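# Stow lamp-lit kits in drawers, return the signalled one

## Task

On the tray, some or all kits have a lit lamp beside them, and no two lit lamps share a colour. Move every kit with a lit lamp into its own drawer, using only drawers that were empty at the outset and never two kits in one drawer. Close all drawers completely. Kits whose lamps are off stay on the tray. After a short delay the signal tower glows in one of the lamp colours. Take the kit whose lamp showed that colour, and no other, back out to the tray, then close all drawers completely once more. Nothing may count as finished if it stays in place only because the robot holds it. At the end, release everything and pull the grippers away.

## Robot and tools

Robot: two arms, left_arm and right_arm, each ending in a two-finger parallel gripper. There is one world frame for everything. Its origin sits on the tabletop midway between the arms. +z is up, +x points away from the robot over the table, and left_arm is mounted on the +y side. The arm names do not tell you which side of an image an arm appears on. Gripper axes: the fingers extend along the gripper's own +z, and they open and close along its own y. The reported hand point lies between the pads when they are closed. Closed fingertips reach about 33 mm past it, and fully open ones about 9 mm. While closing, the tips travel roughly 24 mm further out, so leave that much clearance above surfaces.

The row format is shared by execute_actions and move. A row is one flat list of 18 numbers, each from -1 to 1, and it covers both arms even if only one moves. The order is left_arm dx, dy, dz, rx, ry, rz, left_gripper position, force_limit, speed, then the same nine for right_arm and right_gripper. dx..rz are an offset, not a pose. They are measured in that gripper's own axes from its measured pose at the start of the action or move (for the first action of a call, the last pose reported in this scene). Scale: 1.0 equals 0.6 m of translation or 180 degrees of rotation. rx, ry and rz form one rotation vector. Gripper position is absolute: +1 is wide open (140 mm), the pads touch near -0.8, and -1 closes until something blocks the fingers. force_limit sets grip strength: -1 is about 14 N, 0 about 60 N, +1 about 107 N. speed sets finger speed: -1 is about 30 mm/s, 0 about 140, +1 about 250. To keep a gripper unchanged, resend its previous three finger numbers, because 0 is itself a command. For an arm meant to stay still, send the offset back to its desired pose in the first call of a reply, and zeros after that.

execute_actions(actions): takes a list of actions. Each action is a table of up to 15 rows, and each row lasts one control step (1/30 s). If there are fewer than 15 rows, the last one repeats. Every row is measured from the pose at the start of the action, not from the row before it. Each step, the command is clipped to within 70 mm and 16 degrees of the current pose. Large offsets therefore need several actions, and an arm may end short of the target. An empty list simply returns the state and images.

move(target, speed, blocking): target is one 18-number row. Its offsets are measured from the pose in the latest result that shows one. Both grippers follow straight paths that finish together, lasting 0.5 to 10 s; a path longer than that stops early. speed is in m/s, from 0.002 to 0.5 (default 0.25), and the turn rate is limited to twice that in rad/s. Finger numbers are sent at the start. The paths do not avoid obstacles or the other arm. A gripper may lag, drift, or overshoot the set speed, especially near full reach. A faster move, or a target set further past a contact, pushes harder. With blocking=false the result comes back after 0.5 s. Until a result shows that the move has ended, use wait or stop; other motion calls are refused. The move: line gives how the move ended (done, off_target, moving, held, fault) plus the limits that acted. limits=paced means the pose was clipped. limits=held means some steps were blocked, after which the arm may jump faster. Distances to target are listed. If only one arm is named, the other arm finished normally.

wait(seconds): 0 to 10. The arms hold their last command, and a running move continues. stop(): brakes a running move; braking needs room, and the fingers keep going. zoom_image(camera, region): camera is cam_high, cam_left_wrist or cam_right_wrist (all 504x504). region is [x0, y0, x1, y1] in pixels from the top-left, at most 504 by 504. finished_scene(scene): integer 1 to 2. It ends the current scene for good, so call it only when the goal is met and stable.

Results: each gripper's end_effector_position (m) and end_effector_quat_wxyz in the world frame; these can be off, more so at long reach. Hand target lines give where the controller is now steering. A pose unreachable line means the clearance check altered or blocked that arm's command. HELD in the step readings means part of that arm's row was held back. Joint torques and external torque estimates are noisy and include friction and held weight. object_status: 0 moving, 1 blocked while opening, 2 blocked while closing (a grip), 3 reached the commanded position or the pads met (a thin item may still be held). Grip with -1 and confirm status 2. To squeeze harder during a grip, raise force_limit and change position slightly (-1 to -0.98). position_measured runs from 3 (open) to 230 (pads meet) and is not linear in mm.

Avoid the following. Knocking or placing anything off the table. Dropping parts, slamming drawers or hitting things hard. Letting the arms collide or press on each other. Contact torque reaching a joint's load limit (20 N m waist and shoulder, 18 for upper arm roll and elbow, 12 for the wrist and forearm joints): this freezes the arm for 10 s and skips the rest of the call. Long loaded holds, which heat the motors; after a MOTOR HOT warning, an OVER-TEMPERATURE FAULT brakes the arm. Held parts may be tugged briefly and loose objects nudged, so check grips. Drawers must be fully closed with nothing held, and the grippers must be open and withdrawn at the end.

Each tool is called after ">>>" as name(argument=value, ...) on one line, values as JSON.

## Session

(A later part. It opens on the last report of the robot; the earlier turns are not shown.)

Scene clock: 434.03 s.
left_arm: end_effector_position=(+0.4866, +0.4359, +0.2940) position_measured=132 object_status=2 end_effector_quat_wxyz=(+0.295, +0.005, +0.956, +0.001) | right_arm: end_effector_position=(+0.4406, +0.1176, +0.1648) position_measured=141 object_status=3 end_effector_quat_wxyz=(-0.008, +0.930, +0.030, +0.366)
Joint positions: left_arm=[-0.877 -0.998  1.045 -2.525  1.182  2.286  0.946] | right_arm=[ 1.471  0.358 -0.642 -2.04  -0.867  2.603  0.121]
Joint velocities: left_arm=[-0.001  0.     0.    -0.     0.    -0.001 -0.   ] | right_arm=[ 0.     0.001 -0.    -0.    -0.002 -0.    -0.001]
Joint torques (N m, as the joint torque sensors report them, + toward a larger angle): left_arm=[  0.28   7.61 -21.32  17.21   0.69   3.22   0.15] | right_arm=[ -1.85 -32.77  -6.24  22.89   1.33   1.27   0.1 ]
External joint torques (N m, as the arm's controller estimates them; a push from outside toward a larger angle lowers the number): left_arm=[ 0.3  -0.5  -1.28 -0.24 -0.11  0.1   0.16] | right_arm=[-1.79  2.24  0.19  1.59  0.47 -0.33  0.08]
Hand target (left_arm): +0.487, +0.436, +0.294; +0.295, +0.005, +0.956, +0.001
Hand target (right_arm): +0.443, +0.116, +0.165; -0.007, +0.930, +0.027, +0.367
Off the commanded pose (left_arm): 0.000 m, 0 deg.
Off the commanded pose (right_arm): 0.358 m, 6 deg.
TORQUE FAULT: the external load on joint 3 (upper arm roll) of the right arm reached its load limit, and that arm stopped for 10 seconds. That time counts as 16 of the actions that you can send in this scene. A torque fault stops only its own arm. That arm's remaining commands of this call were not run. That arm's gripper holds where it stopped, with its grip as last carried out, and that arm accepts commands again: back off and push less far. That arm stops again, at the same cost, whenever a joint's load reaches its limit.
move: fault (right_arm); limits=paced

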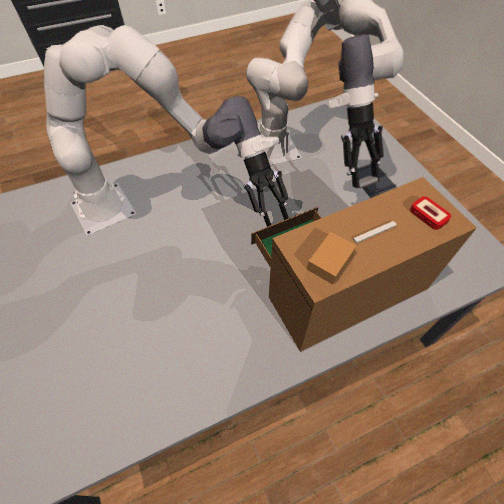

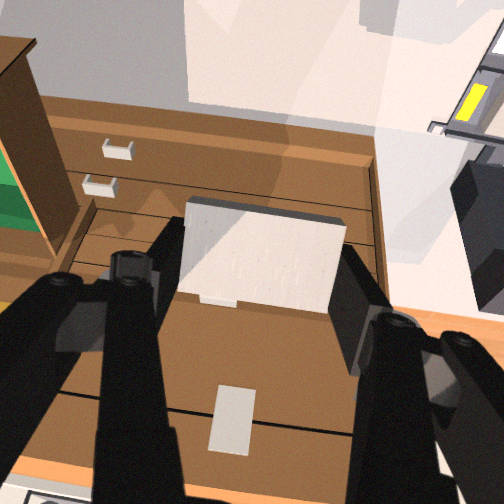

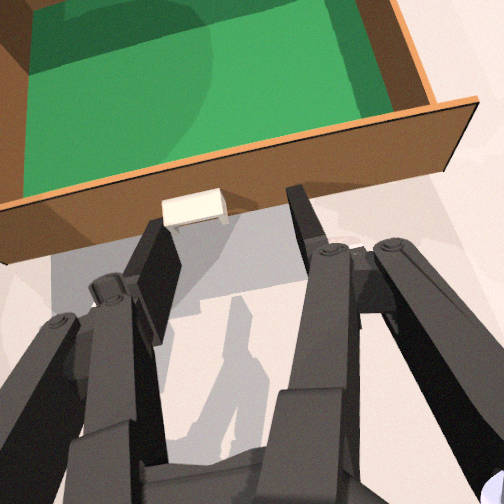

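>>> move(target=[0,0,0,0,0,0,-1,0,-0.3,-0.03,-0.03,-0.07,0,0,0,-0.1,0.3,0], speed=0.04)

>>> move(target=[0,0,0,0,0,0,-1,0,-0.3,0,0.6,0,0,0,0,-0.1,0.3,0], speed=0.15)

>>> move(target=[-0.08,-0.445,0.1,0,0,0,-1,0,-0.3,0,0,0,0,0,0,-0.1,0.3,0], speed=0.12)

>>> move(target=[0.028,0,0.041,0,0,0,-1,0,-0.3,0,0,0,0,0,0,-0.1,0.3,0], speed=0.02)

Scene clock: 438.57 s.
left_arm: end_effector_position=(+0.4866, +0.4359, +0.2940) position_measured=132 object_status=2 end_effector_quat_wxyz=(+0.295, +0.005, +0.956, +0.001) | right_arm: end_effector_position=(+0.3996, +0.1338, +0.1847) position_measured=141 object_status=3 end_effector_quat_wxyz=(-0.008, +0.929, +0.035, +0.369)
Joint positions: left_arm=[-0.877 -0.998  1.045 -2.525  1.182  2.286  0.946] | right_arm=[ 1.559  0.303 -0.639 -2.047 -0.864  2.51   0.139]
Joint velocities: left_arm=[-0.001 -0.001 -0.002  0.001  0.001  0.    -0.001] | right_arm=[ 0.002 -0.     0.001 -0.003  0.002 -0.014  0.006]
Joint torques (N m, as the joint torque sensors report them, + toward a larger angle): left_arm=[  0.8    6.92 -21.07  16.36   0.6    3.19   0.06] | right_arm=[  0.58 -33.43  -4.08  20.52   1.59   1.21   0.44]
External joint torques (N m, as the arm's controller estimates them; a push from outside toward a larger angle lowers the number): left_arm=[ 0.79 -1.17 -0.98 -1.15 -0.2   0.06  0.08] | right_arm=[ 0.65  0.25  1.46 -1.23  0.91 -0.33  0.42]
Hand target (left_arm): +0.487, +0.436, +0.294; +0.295, +0.005, +0.956, +0.001
Hand target (right_arm): +0.398, +0.133, +0.184; -0.008, +0.930, +0.030, +0.367
Off the commanded pose (left_arm): 0.000 m, 0 deg.
Off the commanded pose (right_arm): 0.002 m, 1 deg.
move: done

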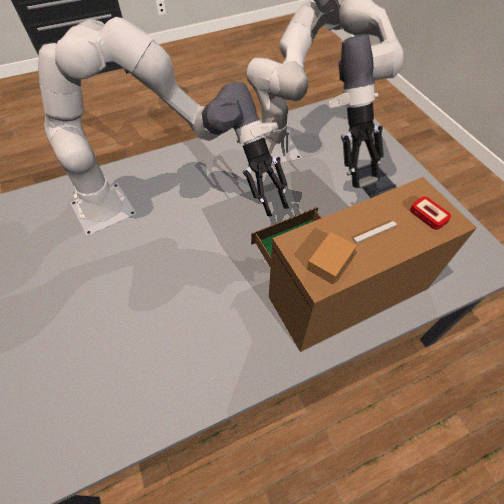

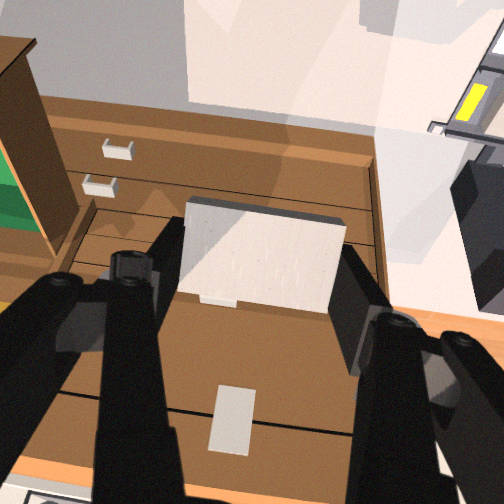

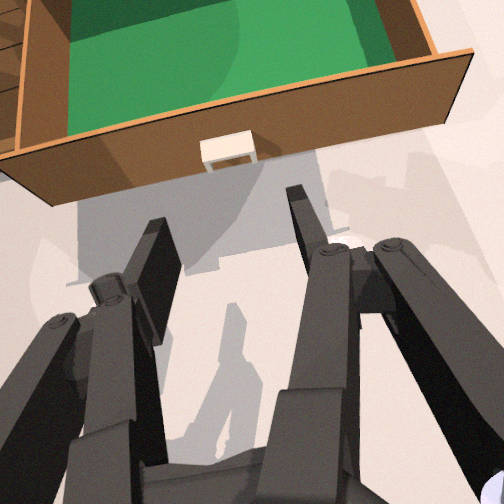

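Scene clock: 441.67 s.
left_arm: end_effector_position=(+0.4866, +0.4359, +0.2940) position_measured=132 object_status=2 end_effector_quat_wxyz=(+0.295, +0.005, +0.956, +0.001) | right_arm: end_effector_position=(+0.4234, -0.2188, +0.1807) position_measured=141 object_status=3 end_effector_quat_wxyz=(-0.015, +0.931, +0.030, +0.364)
Joint positions: left_arm=[-0.877 -0.998  1.045 -2.525  1.182  2.286  0.946] | right_arm=[ 1.112 -0.642 -0.825 -2.841 -1.684  2.491  0.154]
Joint velocities: left_arm=[ 0.    -0.001  0.001 -0.001 -0.001  0.     0.   ] | right_arm=[-0.001 -0.    -0.001  0.    -0.     0.005 -0.034]
Joint torques (N m, as the joint torque sensors report them, + toward a larger angle): left_arm=[  0.54   7.66 -21.02  17.31   0.67   3.2    0.12] | right_arm=[-1.6  -4.08  9.21 17.38 -0.07  1.87 -0.28]
External joint torques (N m, as the arm's controller estimates them; a push from outside toward a larger angle lowers the number): left_arm=[ 0.54 -0.49 -1.   -0.1  -0.13  0.08  0.14] | right_arm=[-1.62 -0.38  0.76 -1.22 -0.73  0.27 -0.3 ]
Hand target (left_arm): +0.487, +0.436, +0.294; +0.295, +0.005, +0.956, +0.001
Hand target (right_arm): +0.423, -0.219, +0.180; -0.012, +0.931, +0.038, +0.363
Off the commanded pose (left_arm): 0.000 m, 0 deg.
Off the commanded pose (right_arm): 0.011 m, 1 deg.
move: off_target (right_arm)

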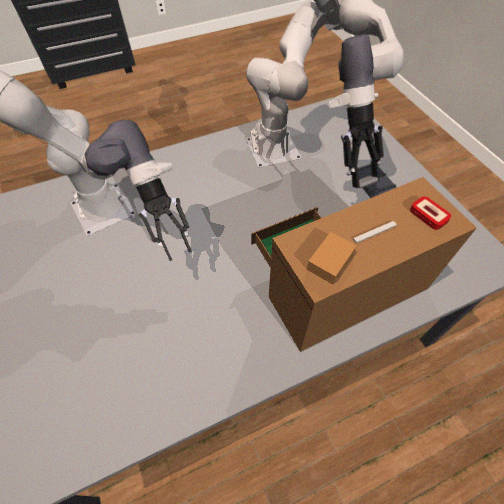

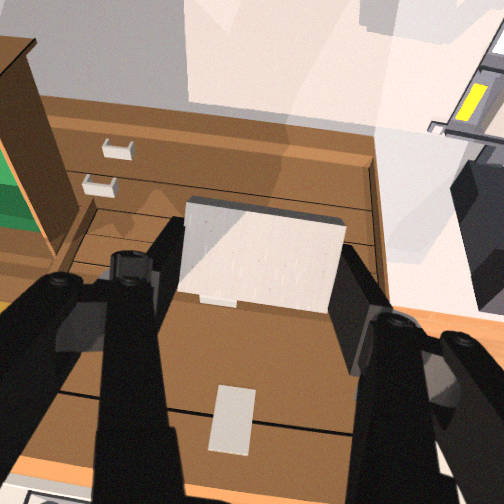

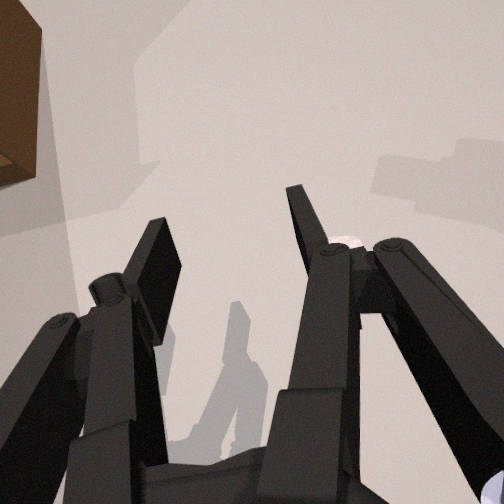

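Scene clock: 444.50 s.
left_arm: end_effector_position=(+0.5528, +0.1601, +0.2755) position_measured=132 object_status=2 end_effector_quat_wxyz=(+0.298, +0.015, +0.954, -0.000) | right_arm: end_effector_position=(+0.4234, -0.2188, +0.1807) position_measured=141 object_status=3 end_effector_quat_wxyz=(-0.015, +0.931, +0.030, +0.364)
Joint positions: left_arm=[-1.504 -0.358  1.199 -2.264  1.002  2.507  0.512] | right_arm=[ 1.112 -0.642 -0.825 -2.841 -1.684  2.491  0.154]
Joint velocities: left_arm=[-0.006 -0.001  0.006  0.    -0.005  0.006 -0.014] | right_arm=[-0.     0.     0.     0.001 -0.001 -0.     0.   ]
Joint torques (N m, as the joint torque sensors report them, + toward a larger angle): left_arm=[ -2.11  -1.68 -10.83  23.52  -0.79   3.23  -0.09] | right_arm=[-0.21 -3.38  9.52 19.02  0.58  1.49  0.15]
External joint torques (N m, as the arm's controller estimates them; a push from outside toward a larger angle lowers the number): left_arm=[-2.15  0.53 -0.78  0.44 -1.06  0.55 -0.07] | right_arm=[-0.19  0.34  1.06  0.37 -0.07 -0.1   0.14]
Hand target (left_arm): +0.554, +0.158, +0.277; +0.299, +0.010, +0.954, -0.005
Hand target (right_arm): +0.423, -0.219, +0.181; -0.015, +0.931, +0.030, +0.364
Off the commanded pose (left_arm): 0.011 m, 1 deg.
Off the commanded pose (right_arm): 0.000 m, 0 deg.
move: off_target (left_arm)

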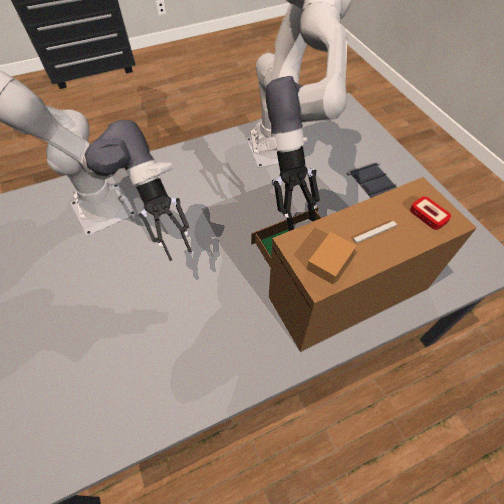

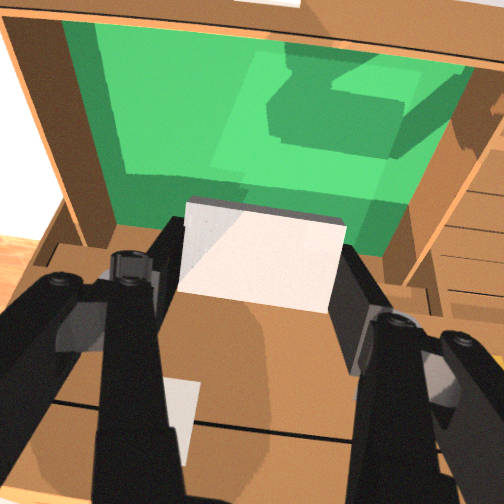

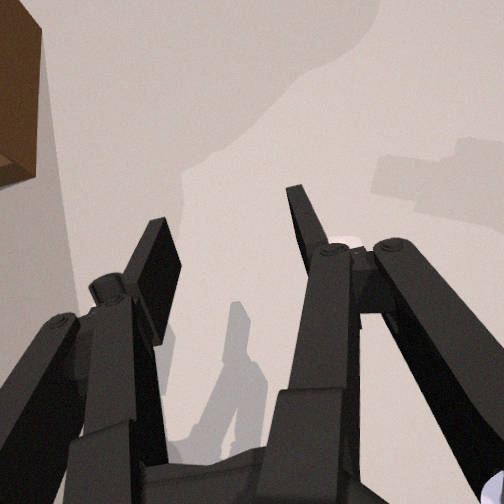

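Scene clock: 446.20 s.
left_arm: end_effector_position=(+0.5526, +0.1618, +0.2455) position_measured=132 object_status=2 end_effector_quat_wxyz=(+0.297, +0.016, +0.955, +0.002) | right_arm: end_effector_position=(+0.4234, -0.2188, +0.1807) position_measured=141 object_status=3 end_effector_quat_wxyz=(-0.015, +0.931, +0.030, +0.364)
Joint positions: left_arm=[-1.541 -0.284  1.277 -2.296  1.002  2.601  0.49 ] | right_arm=[ 1.112 -0.642 -0.825 -2.841 -1.684  2.491  0.154]
Joint velocities: left_arm=[-0.002  0.011  0.006 -0.001  0.     0.026 -0.007] | right_arm=[ 0.002  0.     0.001  0.001  0.     0.001 -0.   ]
Joint torques (N m, as the joint torque sensors report them, + toward a larger angle): left_arm=[-1.24 -0.99 -7.87 20.97  0.28  3.23  0.01] | right_arm=[-0.45 -3.43  9.72 19.02  0.57  1.54  0.09]
External joint torques (N m, as the arm's controller estimates them; a push from outside toward a larger angle lowers the number): left_arm=[-1.25  1.31  0.33 -1.95  0.24  0.58  0.03] | right_arm=[-0.49  0.24  1.24  0.42 -0.08 -0.06  0.07]
Hand target (left_arm): +0.552, +0.159, +0.245; +0.298, +0.016, +0.955, -0.001
Hand target (right_arm): +0.423, -0.219, +0.181; -0.015, +0.931, +0.030, +0.364
Off the commanded pose (left_arm): 0.002 m, 0 deg.
Off the commanded pose (right_arm): 0.000 m, 0 deg.
move: done

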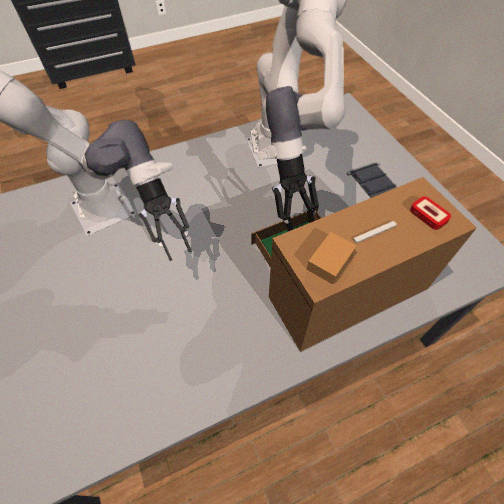

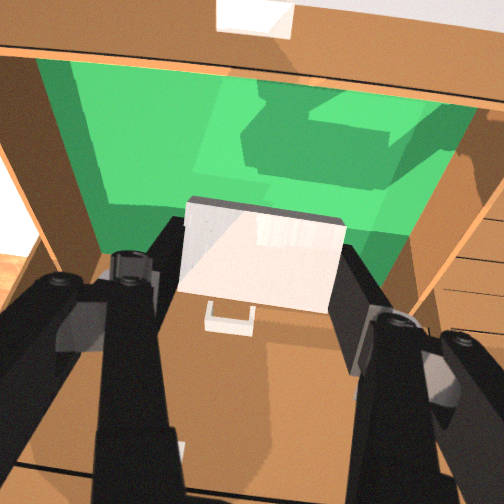

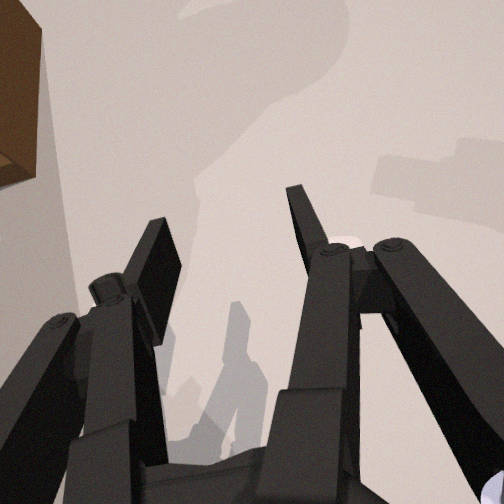

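>>> move(target=[0.063,0,0.038,0,0.07,0,-1,0,-0.3,0,0,0,0,0,0,-0.1,0.3,0], speed=0.03)

Scene clock: 451.73 s.
left_arm: end_effector_position=(+0.5349, +0.1636, +0.2072) position_measured=132 object_status=2 end_effector_quat_wxyz=(+0.193, +0.013, +0.981, +0.003) | right_arm: end_effector_position=(+0.4234, -0.2188, +0.1807) position_measured=141 object_status=3 end_effector_quat_wxyz=(-0.015, +0.931, +0.030, +0.364)
Joint positions: left_arm=[-1.84  -0.398  1.531 -2.204  0.852  2.397  0.639] | right_arm=[ 1.112 -0.642 -0.825 -2.841 -1.684  2.491  0.154]
Joint velocities: left_arm=[-0.008 -0.013  0.004  0.004 -0.    -0.023  0.01 ] | right_arm=[ 0.    -0.001  0.001 -0.     0.001  0.    -0.001]
Joint torques (N m, as the joint torque sensors report them, + toward a larger angle): left_arm=[ -1.17   7.92 -13.22  23.32  -0.27   2.66   0.23] | right_arm=[-0.56 -3.34  9.76 18.95  0.6   1.53  0.12]
External joint torques (N m, as the arm's controller estimates them; a push from outside toward a larger angle lowers the number): left_arm=[-1.17 -1.1  -1.05  1.32 -0.83 -0.15  0.24] | right_arm=[-0.59  0.36  1.28  0.35 -0.06 -0.07  0.1 ]
Hand target (left_arm): +0.535, +0.164, +0.208; +0.192, +0.015, +0.981, +0.004
Hand target (right_arm): +0.423, -0.219, +0.181; -0.015, +0.931, +0.030, +0.364
Off the commanded pose (left_arm): 0.002 m, 0 deg.
Off the commanded pose (right_arm): 0.000 m, 0 deg.
move: done

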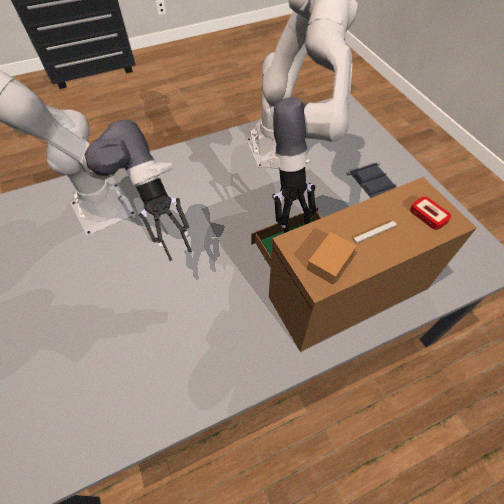

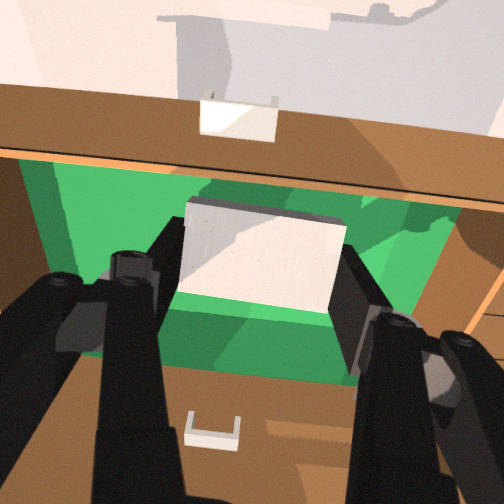

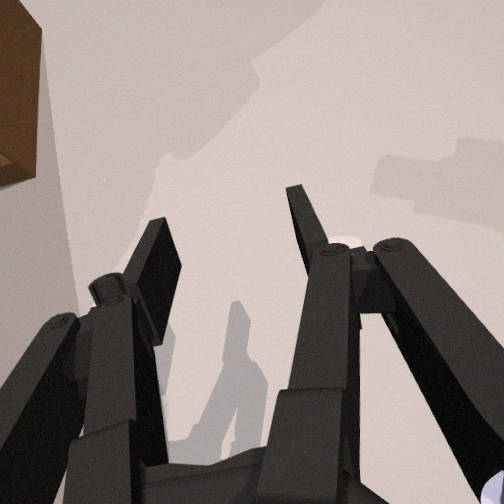

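>>> move(target=[0.012,0,0.028,0,0.07,0,-1,0,-0.3,0,0,0,0,0,0,-0.1,0.3,0], speed=0.03)

Scene clock: 457.23 s.
left_arm: end_effector_position=(+0.5361, +0.1652, +0.1907) position_measured=132 object_status=2 end_effector_quat_wxyz=(+0.089, +0.009, +0.996, +0.004) | right_arm: end_effector_position=(+0.4234, -0.2188, +0.1807) position_measured=141 object_status=3 end_effector_quat_wxyz=(-0.015, +0.931, +0.030, +0.364)
Joint positions: left_arm=[-2.097 -0.576  1.714 -1.988  0.784  2.112  0.736] | right_arm=[ 1.112 -0.642 -0.825 -2.841 -1.684  2.491  0.154]
Joint velocities: left_arm=[-0.005 -0.013  0.001  0.008  0.    -0.027  0.008] | right_arm=[ 0.     0.001  0.     0.001  0.001 -0.    -0.001]
Joint torques (N m, as the joint torque sensors report them, + toward a larger angle): left_arm=[ -1.34  17.73 -18.26  21.56   0.     2.35   0.3 ] | right_arm=[-0.33 -3.44  9.85 18.99  0.6   1.51  0.12]
External joint torques (N m, as the arm's controller estimates them; a push from outside toward a larger angle lowers the number): left_arm=[-1.34 -3.41 -0.86  1.18 -0.83 -0.34  0.3 ] | right_arm=[-0.3   0.21  1.43  0.35 -0.05 -0.07  0.1 ]
Hand target (left_arm): +0.535, +0.165, +0.191; +0.086, +0.011, +0.996, +0.004
Hand target (right_arm): +0.423, -0.219, +0.181; -0.015, +0.931, +0.030, +0.364
Off the commanded pose (left_arm): 0.003 m, 1 deg.
Off the commanded pose (right_arm): 0.000 m, 0 deg.
move: done

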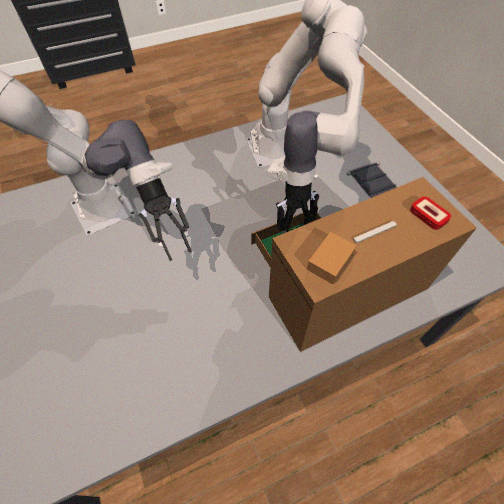

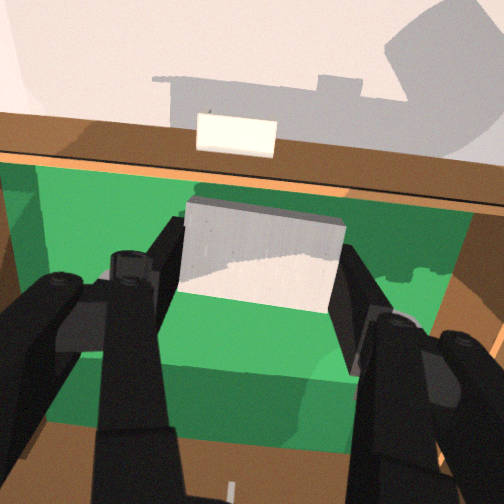

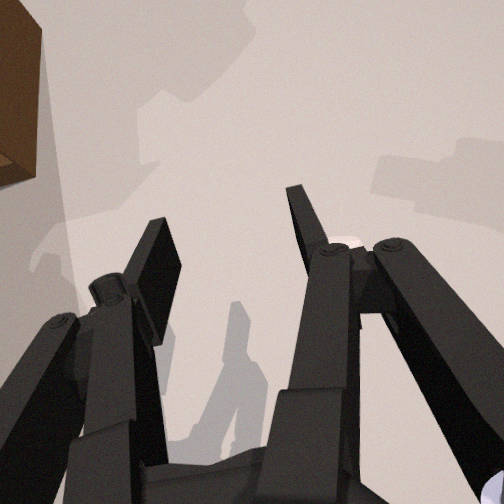

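>>> move(target=[-0.012,0,0.012,0,0.045,0,-1,0,-0.3,0,0,0,0,0,0,-0.1,0.3,0], speed=0.03)

>>> move(target=[0,0,0,0,0,0,0.3,0,-0.3,0,0,0,0,0,0,-0.1,0.3,0])

>>> move(target=[0.03,0,-0.14,0,0,0,0.3,0,-0.3,0,0,0,0,0,0,-0.1,0.3,0], speed=0.08)

Scene clock: 462.03 s.
left_arm: end_effector_position=(+0.5465, +0.1652, +0.1867) position_measured=132 object_status=2 end_effector_quat_wxyz=(+0.023, +0.005, +1.000, +0.003) | right_arm: end_effector_position=(+0.4234, -0.2188, +0.1807) position_measured=141 object_status=3 end_effector_quat_wxyz=(-0.015, +0.931, +0.030, +0.364)
Joint positions: left_arm=[-2.256 -0.699  1.806 -1.786  0.757  1.915  0.788] | right_arm=[ 1.112 -0.642 -0.825 -2.841 -1.684  2.491  0.154]
Joint velocities: left_arm=[-0.002 -0.011 -0.001  0.011  0.001 -0.025  0.007] | right_arm=[-0.    -0.    -0.     0.002  0.     0.001 -0.001]
Joint torques (N m, as the joint torque sensors report them, + toward a larger angle): left_arm=[ -1.3   26.5  -19.75  19.72   0.05   1.69   0.1 ] | right_arm=[-0.58 -3.24  9.58 19.02  0.6   1.52  0.13]
External joint torques (N m, as the arm's controller estimates them; a push from outside toward a larger angle lowers the number): left_arm=[-1.52 -2.63  0.2   0.68 -0.77 -0.8   0.1 ] | right_arm=[-0.54  0.43  1.16  0.36 -0.05 -0.06  0.11]
Hand target (left_arm): +0.545, +0.166, +0.185; +0.018, +0.007, +1.000, +0.004
Hand target (right_arm): +0.423, -0.219, +0.181; -0.015, +0.931, +0.030, +0.364
Off the commanded pose (left_arm): 0.003 m, 1 deg.
Off the commanded pose (right_arm): 0.000 m, 0 deg.
move: done

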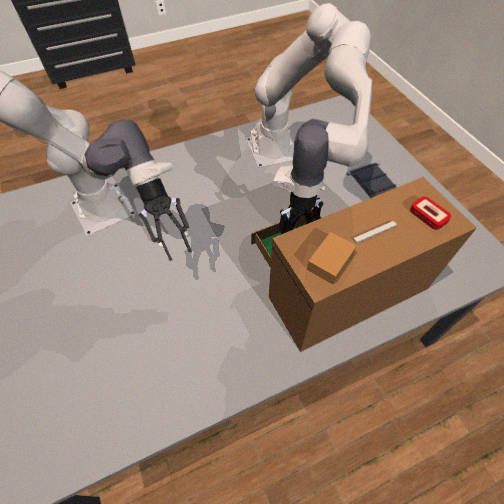

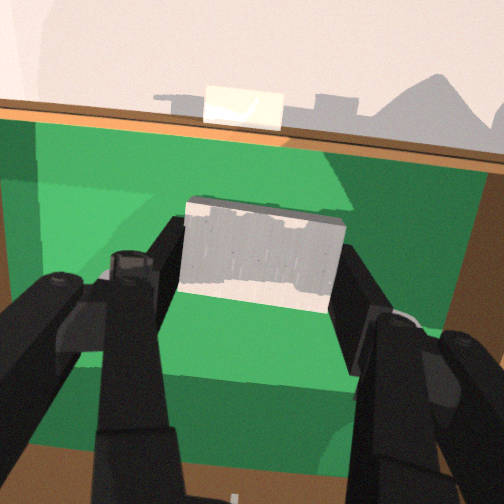

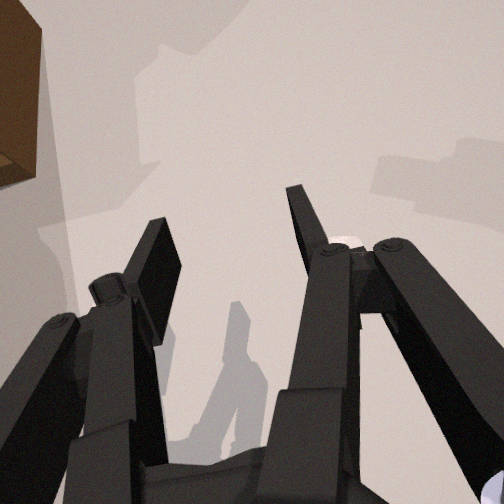

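Scene clock: 462.53 s.
left_arm: end_effector_position=(+0.5465, +0.1652, +0.1867) position_measured=91 object_status=3 end_effector_quat_wxyz=(+0.023, +0.005, +1.000, +0.003) | right_arm: end_effector_position=(+0.4234, -0.2188, +0.1807) position_measured=141 object_status=3 end_effector_quat_wxyz=(-0.015, +0.931, +0.030, +0.364)
Joint positions: left_arm=[-2.256 -0.699  1.806 -1.786  0.757  1.915  0.788] | right_arm=[ 1.112 -0.642 -0.825 -2.841 -1.684  2.491  0.154]
Joint velocities: left_arm=[ 0.001 -0.     0.    -0.     0.    -0.     0.001] | right_arm=[-0.001  0.     0.     0.002 -0.    -0.     0.001]
Joint torques (N m, as the joint torque sensors report them, + toward a larger angle): left_arm=[  0.49  27.03 -21.37  18.36   0.71   2.49   0.04] | right_arm=[-0.78 -3.42  9.71 19.01  0.58  1.52  0.13]
External joint torques (N m, as the arm's controller estimates them; a push from outside toward a larger angle lowers the number): left_arm=[ 0.43 -2.09 -1.33 -0.65 -0.1  -0.02  0.04] | right_arm=[-0.8   0.23  1.25  0.43 -0.07 -0.07  0.11]
Hand target (left_arm): +0.546, +0.165, +0.187; +0.023, +0.005, +1.000, +0.003
Hand target (right_arm): +0.423, -0.219, +0.181; -0.015, +0.931, +0.030, +0.364
Off the commanded pose (left_arm): 0.000 m, 0 deg.
Off the commanded pose (right_arm): 0.000 m, 0 deg.
move: done

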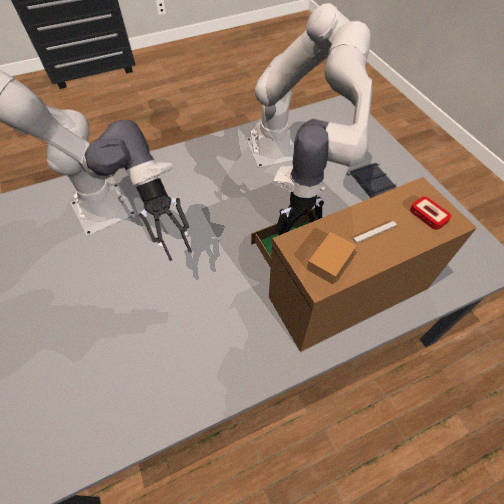

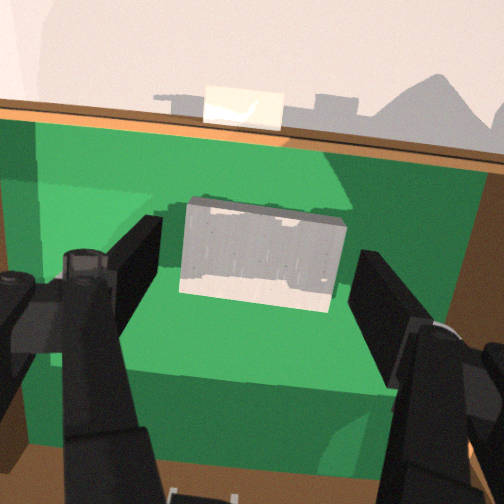

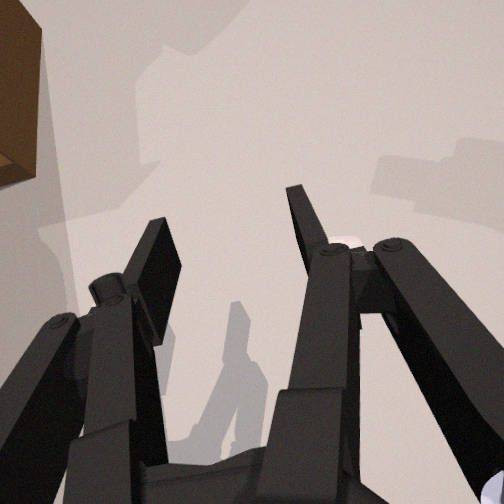

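Scene clock: 464.10 s.
left_arm: end_effector_position=(+0.5255, +0.1652, +0.2687) position_measured=91 object_status=3 end_effector_quat_wxyz=(+0.024, +0.004, +1.000, +0.004) | right_arm: end_effector_position=(+0.4234, -0.2188, +0.1807) position_measured=141 object_status=3 end_effector_quat_wxyz=(-0.015, +0.931, +0.030, +0.364)
Joint positions: left_arm=[-2.15  -0.618  1.64  -1.742  0.668  1.78   0.814] | right_arm=[ 1.112 -0.642 -0.825 -2.841 -1.684  2.491  0.154]
Joint velocities: left_arm=[-0.003  0.001 -0.004 -0.    -0.    -0.013  0.003] | right_arm=[ 0.001  0.001  0.    -0.001 -0.    -0.    -0.001]
Joint torques (N m, as the joint torque sensors report them, + toward a larger angle): left_arm=[  2.13  21.1  -21.29  21.06  -0.14   2.09   0.31] | right_arm=[-0.58 -3.4   9.58 18.89  0.6   1.54  0.15]
External joint torques (N m, as the arm's controller estimates them; a push from outside toward a larger angle lowers the number): left_arm=[ 2.52 -2.74 -2.46  1.18 -0.97 -0.44  0.31] | right_arm=[-0.59  0.23  1.13  0.33 -0.05 -0.05  0.13]
Hand target (left_arm): +0.525, +0.166, +0.270; +0.022, +0.004, +1.000, +0.003
Hand target (right_arm): +0.423, -0.219, +0.181; -0.015, +0.931, +0.030, +0.364
Off the commanded pose (left_arm): 0.001 m, 0 deg.
Off the commanded pose (right_arm): 0.000 m, 0 deg.
move: done

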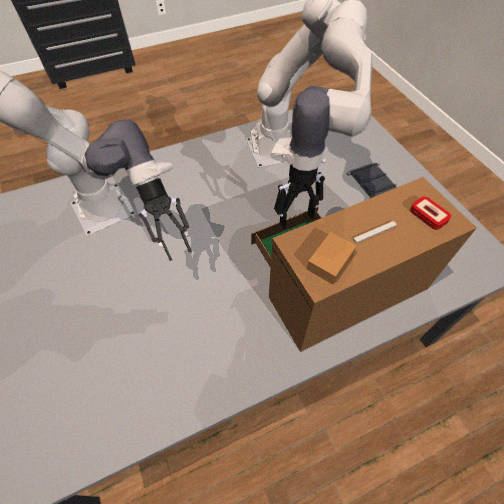

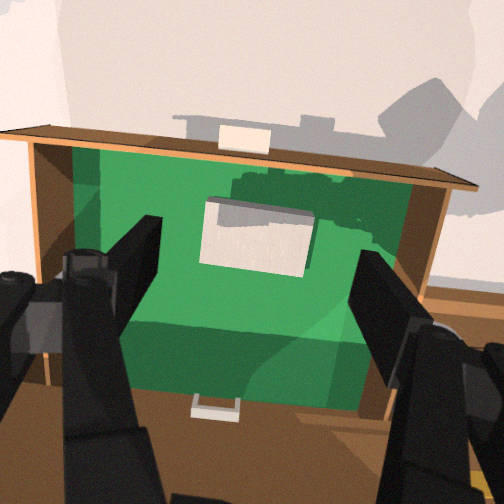

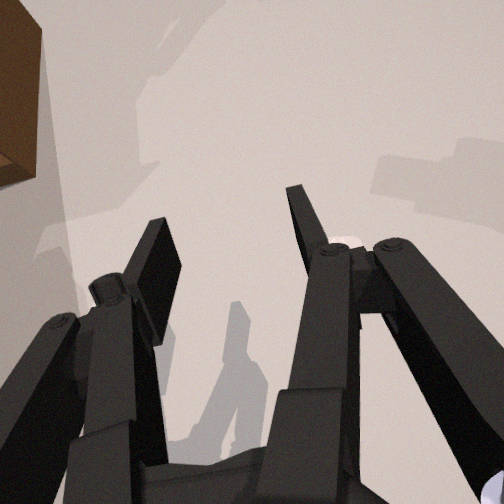

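>>> move(target=[0.1,0.6,0,0,0.014,0,0.3,0,-0.3,0,0,0,0,0,0,-0.25,0.3,0], speed=0.15)

>>> move(target=[-0.02,0.24,0.2,0,0,0,0.3,0,-0.3,0.002,-0.6,0.032,-0.014,0,0.015,-0.25,0.3,0], speed=0.15)

Scene clock: 471.37 s.
left_arm: end_effector_position=(+0.4685, +0.5299, +0.2623) position_measured=91 object_status=3 end_effector_quat_wxyz=(-0.004, -0.006, +1.000, +0.009) | right_arm: end_effector_position=(+0.4234, -0.2188, +0.1807) position_measured=160 object_status=3 end_effector_quat_wxyz=(-0.015, +0.931, +0.030, +0.364)
Joint positions: left_arm=[-1.327 -0.869  1.348 -1.92   0.857  1.619  1.261] | right_arm=[ 1.112 -0.642 -0.825 -2.841 -1.684  2.491  0.154]
Joint velocities: left_arm=[-0.001 -0.     0.    -0.001  0.    -0.004  0.032] | right_arm=[ 0.001 -0.     0.     0.002  0.001  0.    -0.   ]
Joint torques (N m, as the joint torque sensors report them, + toward a larger angle): left_arm=[ -0.22  18.75 -26.28  16.66   1.58   1.84   0.32] | right_arm=[-0.44 -3.41  9.71 18.88  0.58  1.51  0.09]
External joint torques (N m, as the arm's controller estimates them; a push from outside toward a larger angle lowers the number): left_arm=[-0.24 -1.84 -2.39  0.63  0.74 -0.54  0.32] | right_arm=[-0.44  0.3   1.25  0.17 -0.08 -0.08  0.07]
Hand target (left_arm): +0.469, +0.532, +0.263; -0.004, +0.000, +1.000, +0.010
Hand target (right_arm): +0.423, -0.219, +0.181; -0.015, +0.931, +0.030, +0.364
Off the commanded pose (left_arm): 0.008 m, 1 deg.
Off the commanded pose (right_arm): 0.000 m, 0 deg.
move: off_target (left_arm)

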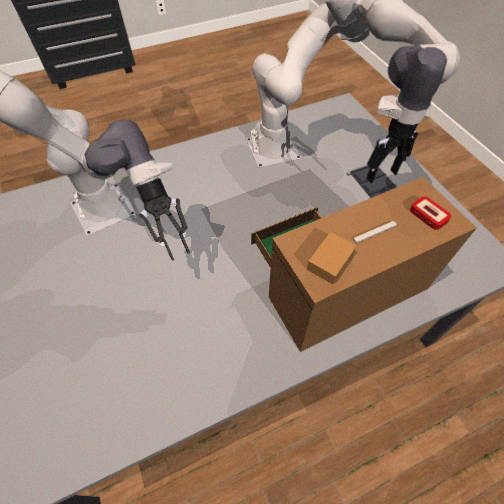

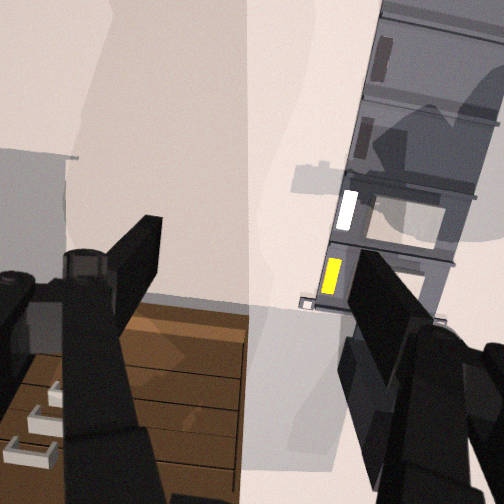

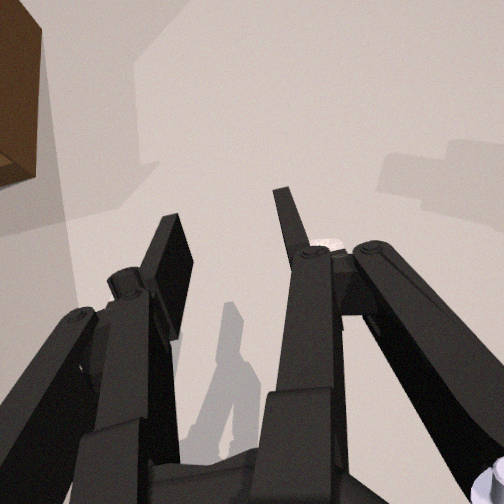

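Scene clock: 474.33 s.
left_arm: end_effector_position=(+0.4755, +0.6752, +0.1417) position_measured=91 object_status=3 end_effector_quat_wxyz=(-0.009, -0.011, +1.000, +0.008) | right_arm: end_effector_position=(+0.4192, +0.1356, +0.1762) position_measured=160 object_status=3 end_effector_quat_wxyz=(-0.003, +0.929, -0.009, +0.370)
Joint positions: left_arm=[-1.35  -1.046  1.623 -1.824  1.084  1.722  1.438] | right_arm=[ 1.491  0.368 -0.591 -1.976 -0.82   2.481  0.18 ]
Joint velocities: left_arm=[ 0.     0.    -0.001  0.001  0.002 -0.     0.015] | right_arm=[-0.005  0.     0.01   0.003  0.005 -0.011 -0.036]
Joint torques (N m, as the joint torque sensors report them, + toward a larger angle): left_arm=[ -1.53  27.86 -28.56  12.56   1.87   2.69   0.24] | right_arm=[ -1.99 -34.05  -3.99  23.48   1.51   1.23  -0.24]
External joint torques (N m, as the arm's controller estimates them; a push from outside toward a larger angle lowers the number): left_arm=[-1.77 -3.45 -0.88  0.14  1.02  0.32  0.24] | right_arm=[-2.24  2.55  2.02  1.63  0.88 -0.34 -0.26]
Hand target (left_arm): +0.478, +0.676, +0.142; -0.006, -0.007, +1.000, +0.010
Hand target (right_arm): +0.419, +0.135, +0.176; +0.002, +0.930, -0.003, +0.369
Off the commanded pose (left_arm): 0.004 m, 1 deg.
Off the commanded pose (right_arm): 0.011 m, 1 deg.
move: off_target (left_arm, right_arm)

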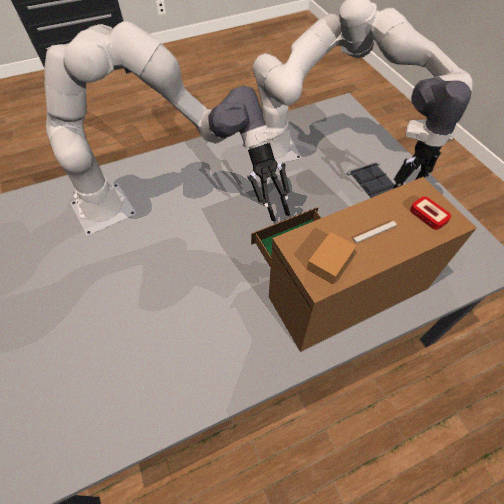

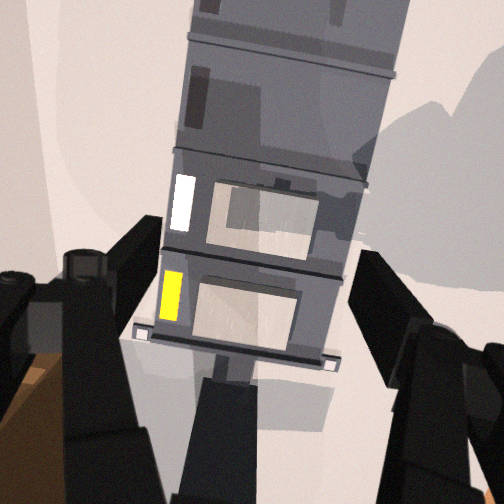

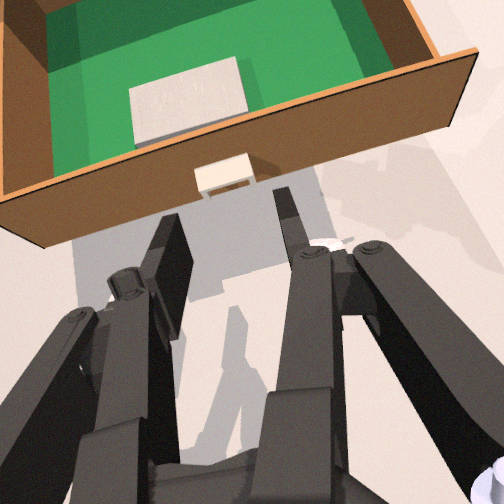

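>>> move(target=[-0.012,0,0.165,0,0,0,0.3,0,-0.3,0.024,-0.01,0.048,0,0,0,-0.25,0.3,0], speed=0.06)

Scene clock: 478.37 s.
left_arm: end_effector_position=(+0.4799, +0.6769, +0.0434) position_measured=91 object_status=3 end_effector_quat_wxyz=(-0.010, -0.010, +1.000, +0.008) | right_arm: end_effector_position=(+0.4483, +0.1409, +0.1651) position_measured=160 object_status=3 end_effector_quat_wxyz=(-0.003, +0.929, -0.012, +0.369)
Joint positions: left_arm=[-1.408 -1.134  1.785 -1.851  1.204  1.856  1.402] | right_arm=[ 1.422  0.438 -0.574 -1.915 -0.788  2.523  0.144]
Joint velocities: left_arm=[-0.002 -0.001  0.001 -0.001  0.001  0.012 -0.007] | right_arm=[-0.006 -0.001  0.005  0.001  0.001  0.002 -0.005]
Joint torques (N m, as the joint torque sensors report them, + toward a larger angle): left_arm=[ -1.2   31.01 -28.62   8.38   1.79   2.68  -0.13] | right_arm=[ -2.72 -35.87  -4.46  23.97   1.42   1.96  -0.26]
External joint torques (N m, as the arm's controller estimates them; a push from outside toward a larger angle lowers the number): left_arm=[-1.39 -3.03 -0.3  -2.03  0.99  0.33 -0.13] | right_arm=[-2.66  3.1   2.73  2.28  0.69  0.36 -0.27]
Hand target (left_arm): +0.482, +0.676, +0.042; -0.008, -0.011, +1.000, +0.009
Hand target (right_arm): +0.449, +0.142, +0.165; -0.003, +0.929, -0.010, +0.369
Off the commanded pose (left_arm): 0.001 m, 0 deg.
Off the commanded pose (right_arm): 0.001 m, 0 deg.
move: done

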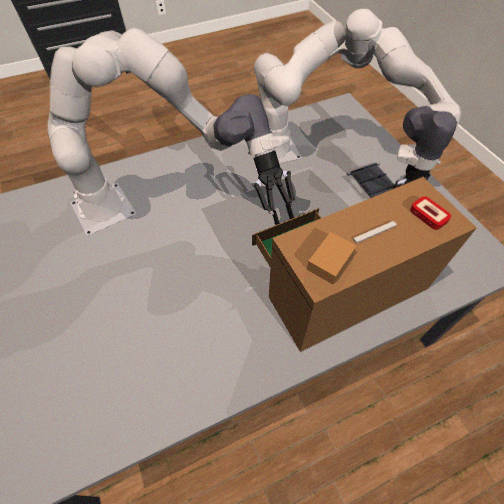

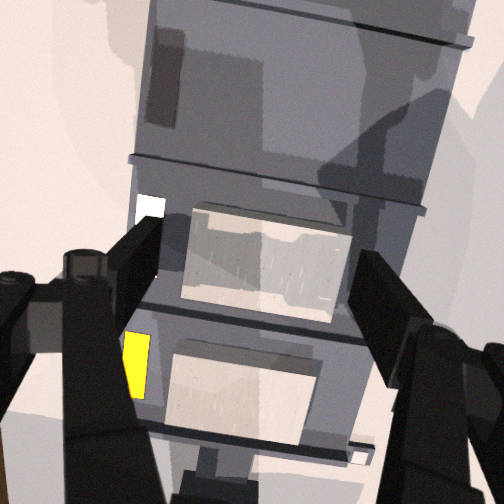

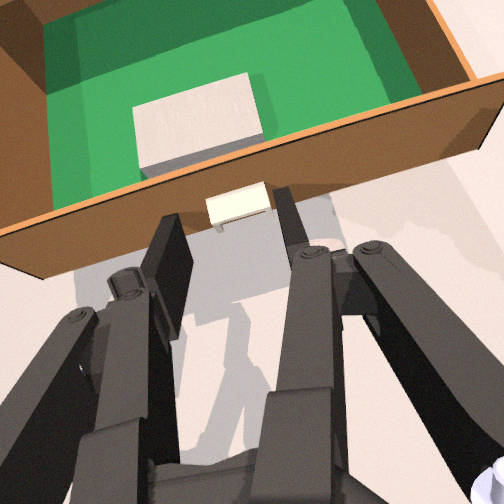

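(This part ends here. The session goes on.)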